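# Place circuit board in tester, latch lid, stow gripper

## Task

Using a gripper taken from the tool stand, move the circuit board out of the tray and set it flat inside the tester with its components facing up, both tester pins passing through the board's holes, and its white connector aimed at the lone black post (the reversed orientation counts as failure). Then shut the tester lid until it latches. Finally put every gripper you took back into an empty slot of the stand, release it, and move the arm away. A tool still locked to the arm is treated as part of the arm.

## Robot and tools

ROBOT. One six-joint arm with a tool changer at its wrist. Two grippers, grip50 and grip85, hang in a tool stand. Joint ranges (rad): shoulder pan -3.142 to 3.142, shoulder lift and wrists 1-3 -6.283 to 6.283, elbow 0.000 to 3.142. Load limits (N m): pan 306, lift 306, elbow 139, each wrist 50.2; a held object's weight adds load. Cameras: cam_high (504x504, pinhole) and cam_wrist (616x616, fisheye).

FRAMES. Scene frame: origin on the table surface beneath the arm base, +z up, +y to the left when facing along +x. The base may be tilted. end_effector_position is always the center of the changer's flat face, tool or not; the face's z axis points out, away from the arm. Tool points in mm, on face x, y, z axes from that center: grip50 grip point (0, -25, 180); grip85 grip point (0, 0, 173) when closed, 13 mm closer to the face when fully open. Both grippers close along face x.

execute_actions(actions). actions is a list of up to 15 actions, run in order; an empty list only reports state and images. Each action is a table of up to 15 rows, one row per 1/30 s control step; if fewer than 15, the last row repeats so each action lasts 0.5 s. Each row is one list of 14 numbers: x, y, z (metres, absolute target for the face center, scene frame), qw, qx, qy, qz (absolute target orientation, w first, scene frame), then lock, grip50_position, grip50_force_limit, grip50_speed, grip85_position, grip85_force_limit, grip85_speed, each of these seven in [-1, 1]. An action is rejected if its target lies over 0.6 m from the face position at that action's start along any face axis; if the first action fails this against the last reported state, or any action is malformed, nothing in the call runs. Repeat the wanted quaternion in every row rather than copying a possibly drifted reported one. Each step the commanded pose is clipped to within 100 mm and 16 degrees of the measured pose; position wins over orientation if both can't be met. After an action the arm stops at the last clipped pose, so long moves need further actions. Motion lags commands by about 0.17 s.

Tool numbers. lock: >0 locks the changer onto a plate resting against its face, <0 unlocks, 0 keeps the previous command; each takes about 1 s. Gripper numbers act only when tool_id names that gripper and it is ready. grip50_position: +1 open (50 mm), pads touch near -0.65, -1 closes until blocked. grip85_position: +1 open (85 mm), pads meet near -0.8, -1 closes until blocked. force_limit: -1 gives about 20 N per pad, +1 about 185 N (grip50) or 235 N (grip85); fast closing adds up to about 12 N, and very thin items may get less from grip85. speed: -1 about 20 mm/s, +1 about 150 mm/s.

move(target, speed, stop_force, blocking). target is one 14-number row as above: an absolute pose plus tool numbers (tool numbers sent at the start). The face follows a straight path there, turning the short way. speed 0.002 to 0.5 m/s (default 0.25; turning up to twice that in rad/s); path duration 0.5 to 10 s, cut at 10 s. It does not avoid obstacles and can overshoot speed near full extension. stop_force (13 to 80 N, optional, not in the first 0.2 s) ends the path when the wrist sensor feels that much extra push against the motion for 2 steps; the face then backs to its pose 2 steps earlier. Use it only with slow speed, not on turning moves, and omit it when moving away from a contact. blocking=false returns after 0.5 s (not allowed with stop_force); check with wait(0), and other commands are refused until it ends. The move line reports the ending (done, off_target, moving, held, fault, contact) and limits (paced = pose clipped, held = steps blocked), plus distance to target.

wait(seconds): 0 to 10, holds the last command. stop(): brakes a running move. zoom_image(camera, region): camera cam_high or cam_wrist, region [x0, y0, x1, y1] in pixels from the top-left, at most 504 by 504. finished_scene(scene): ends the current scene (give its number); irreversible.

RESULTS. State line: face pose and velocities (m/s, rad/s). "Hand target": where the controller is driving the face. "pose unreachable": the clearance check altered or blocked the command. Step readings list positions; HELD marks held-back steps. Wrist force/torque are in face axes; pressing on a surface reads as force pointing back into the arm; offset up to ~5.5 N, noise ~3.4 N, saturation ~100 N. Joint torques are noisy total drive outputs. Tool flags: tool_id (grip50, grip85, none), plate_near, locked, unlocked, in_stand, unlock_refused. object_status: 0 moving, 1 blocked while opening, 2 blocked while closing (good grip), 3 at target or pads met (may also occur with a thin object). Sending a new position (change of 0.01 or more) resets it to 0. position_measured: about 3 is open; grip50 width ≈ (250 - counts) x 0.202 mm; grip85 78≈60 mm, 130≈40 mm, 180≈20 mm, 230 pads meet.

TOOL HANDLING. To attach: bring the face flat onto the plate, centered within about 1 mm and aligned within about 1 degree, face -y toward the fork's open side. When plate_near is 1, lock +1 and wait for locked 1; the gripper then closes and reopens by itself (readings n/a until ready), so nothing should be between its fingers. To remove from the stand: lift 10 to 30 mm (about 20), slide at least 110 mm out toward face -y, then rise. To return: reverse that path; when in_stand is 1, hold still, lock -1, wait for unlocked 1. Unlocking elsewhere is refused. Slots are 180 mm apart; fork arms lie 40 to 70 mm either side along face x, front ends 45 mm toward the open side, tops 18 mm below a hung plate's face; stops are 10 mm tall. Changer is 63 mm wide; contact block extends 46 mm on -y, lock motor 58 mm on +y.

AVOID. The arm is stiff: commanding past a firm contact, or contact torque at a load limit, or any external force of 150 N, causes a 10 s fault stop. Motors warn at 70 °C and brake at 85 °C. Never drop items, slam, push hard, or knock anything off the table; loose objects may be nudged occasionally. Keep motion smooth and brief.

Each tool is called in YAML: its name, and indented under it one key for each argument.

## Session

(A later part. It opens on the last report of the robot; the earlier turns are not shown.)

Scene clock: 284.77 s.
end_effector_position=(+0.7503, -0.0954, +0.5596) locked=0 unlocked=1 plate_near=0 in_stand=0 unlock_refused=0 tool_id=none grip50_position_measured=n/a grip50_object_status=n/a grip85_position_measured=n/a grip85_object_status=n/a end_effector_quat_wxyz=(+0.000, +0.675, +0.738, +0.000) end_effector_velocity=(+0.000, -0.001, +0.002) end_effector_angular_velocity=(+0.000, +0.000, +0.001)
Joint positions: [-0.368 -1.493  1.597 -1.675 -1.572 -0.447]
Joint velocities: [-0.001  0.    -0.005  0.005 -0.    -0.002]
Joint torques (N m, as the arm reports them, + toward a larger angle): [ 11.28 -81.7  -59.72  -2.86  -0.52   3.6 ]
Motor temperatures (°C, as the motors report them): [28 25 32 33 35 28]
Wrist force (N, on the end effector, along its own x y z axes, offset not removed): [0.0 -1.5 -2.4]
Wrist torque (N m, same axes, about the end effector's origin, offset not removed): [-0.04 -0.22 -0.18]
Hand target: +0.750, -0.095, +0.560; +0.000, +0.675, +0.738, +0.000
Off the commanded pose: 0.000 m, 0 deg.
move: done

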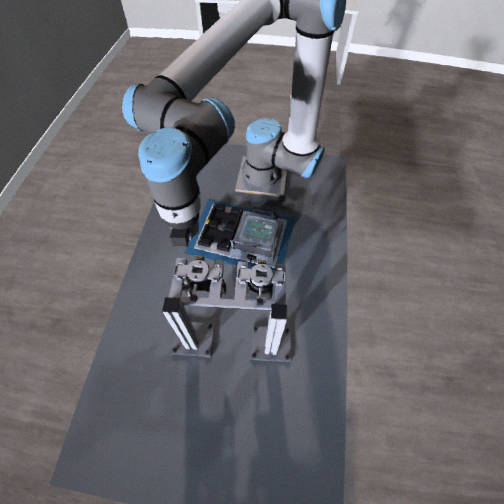

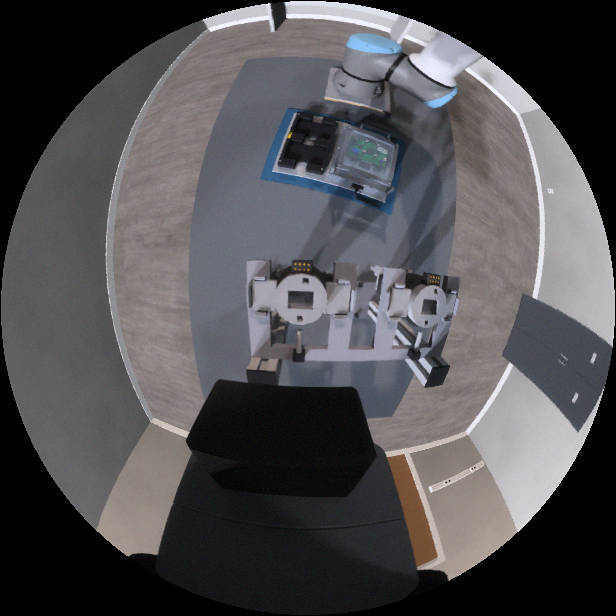

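finished_scene:
  scene: 2

The scene is finished: the task was done.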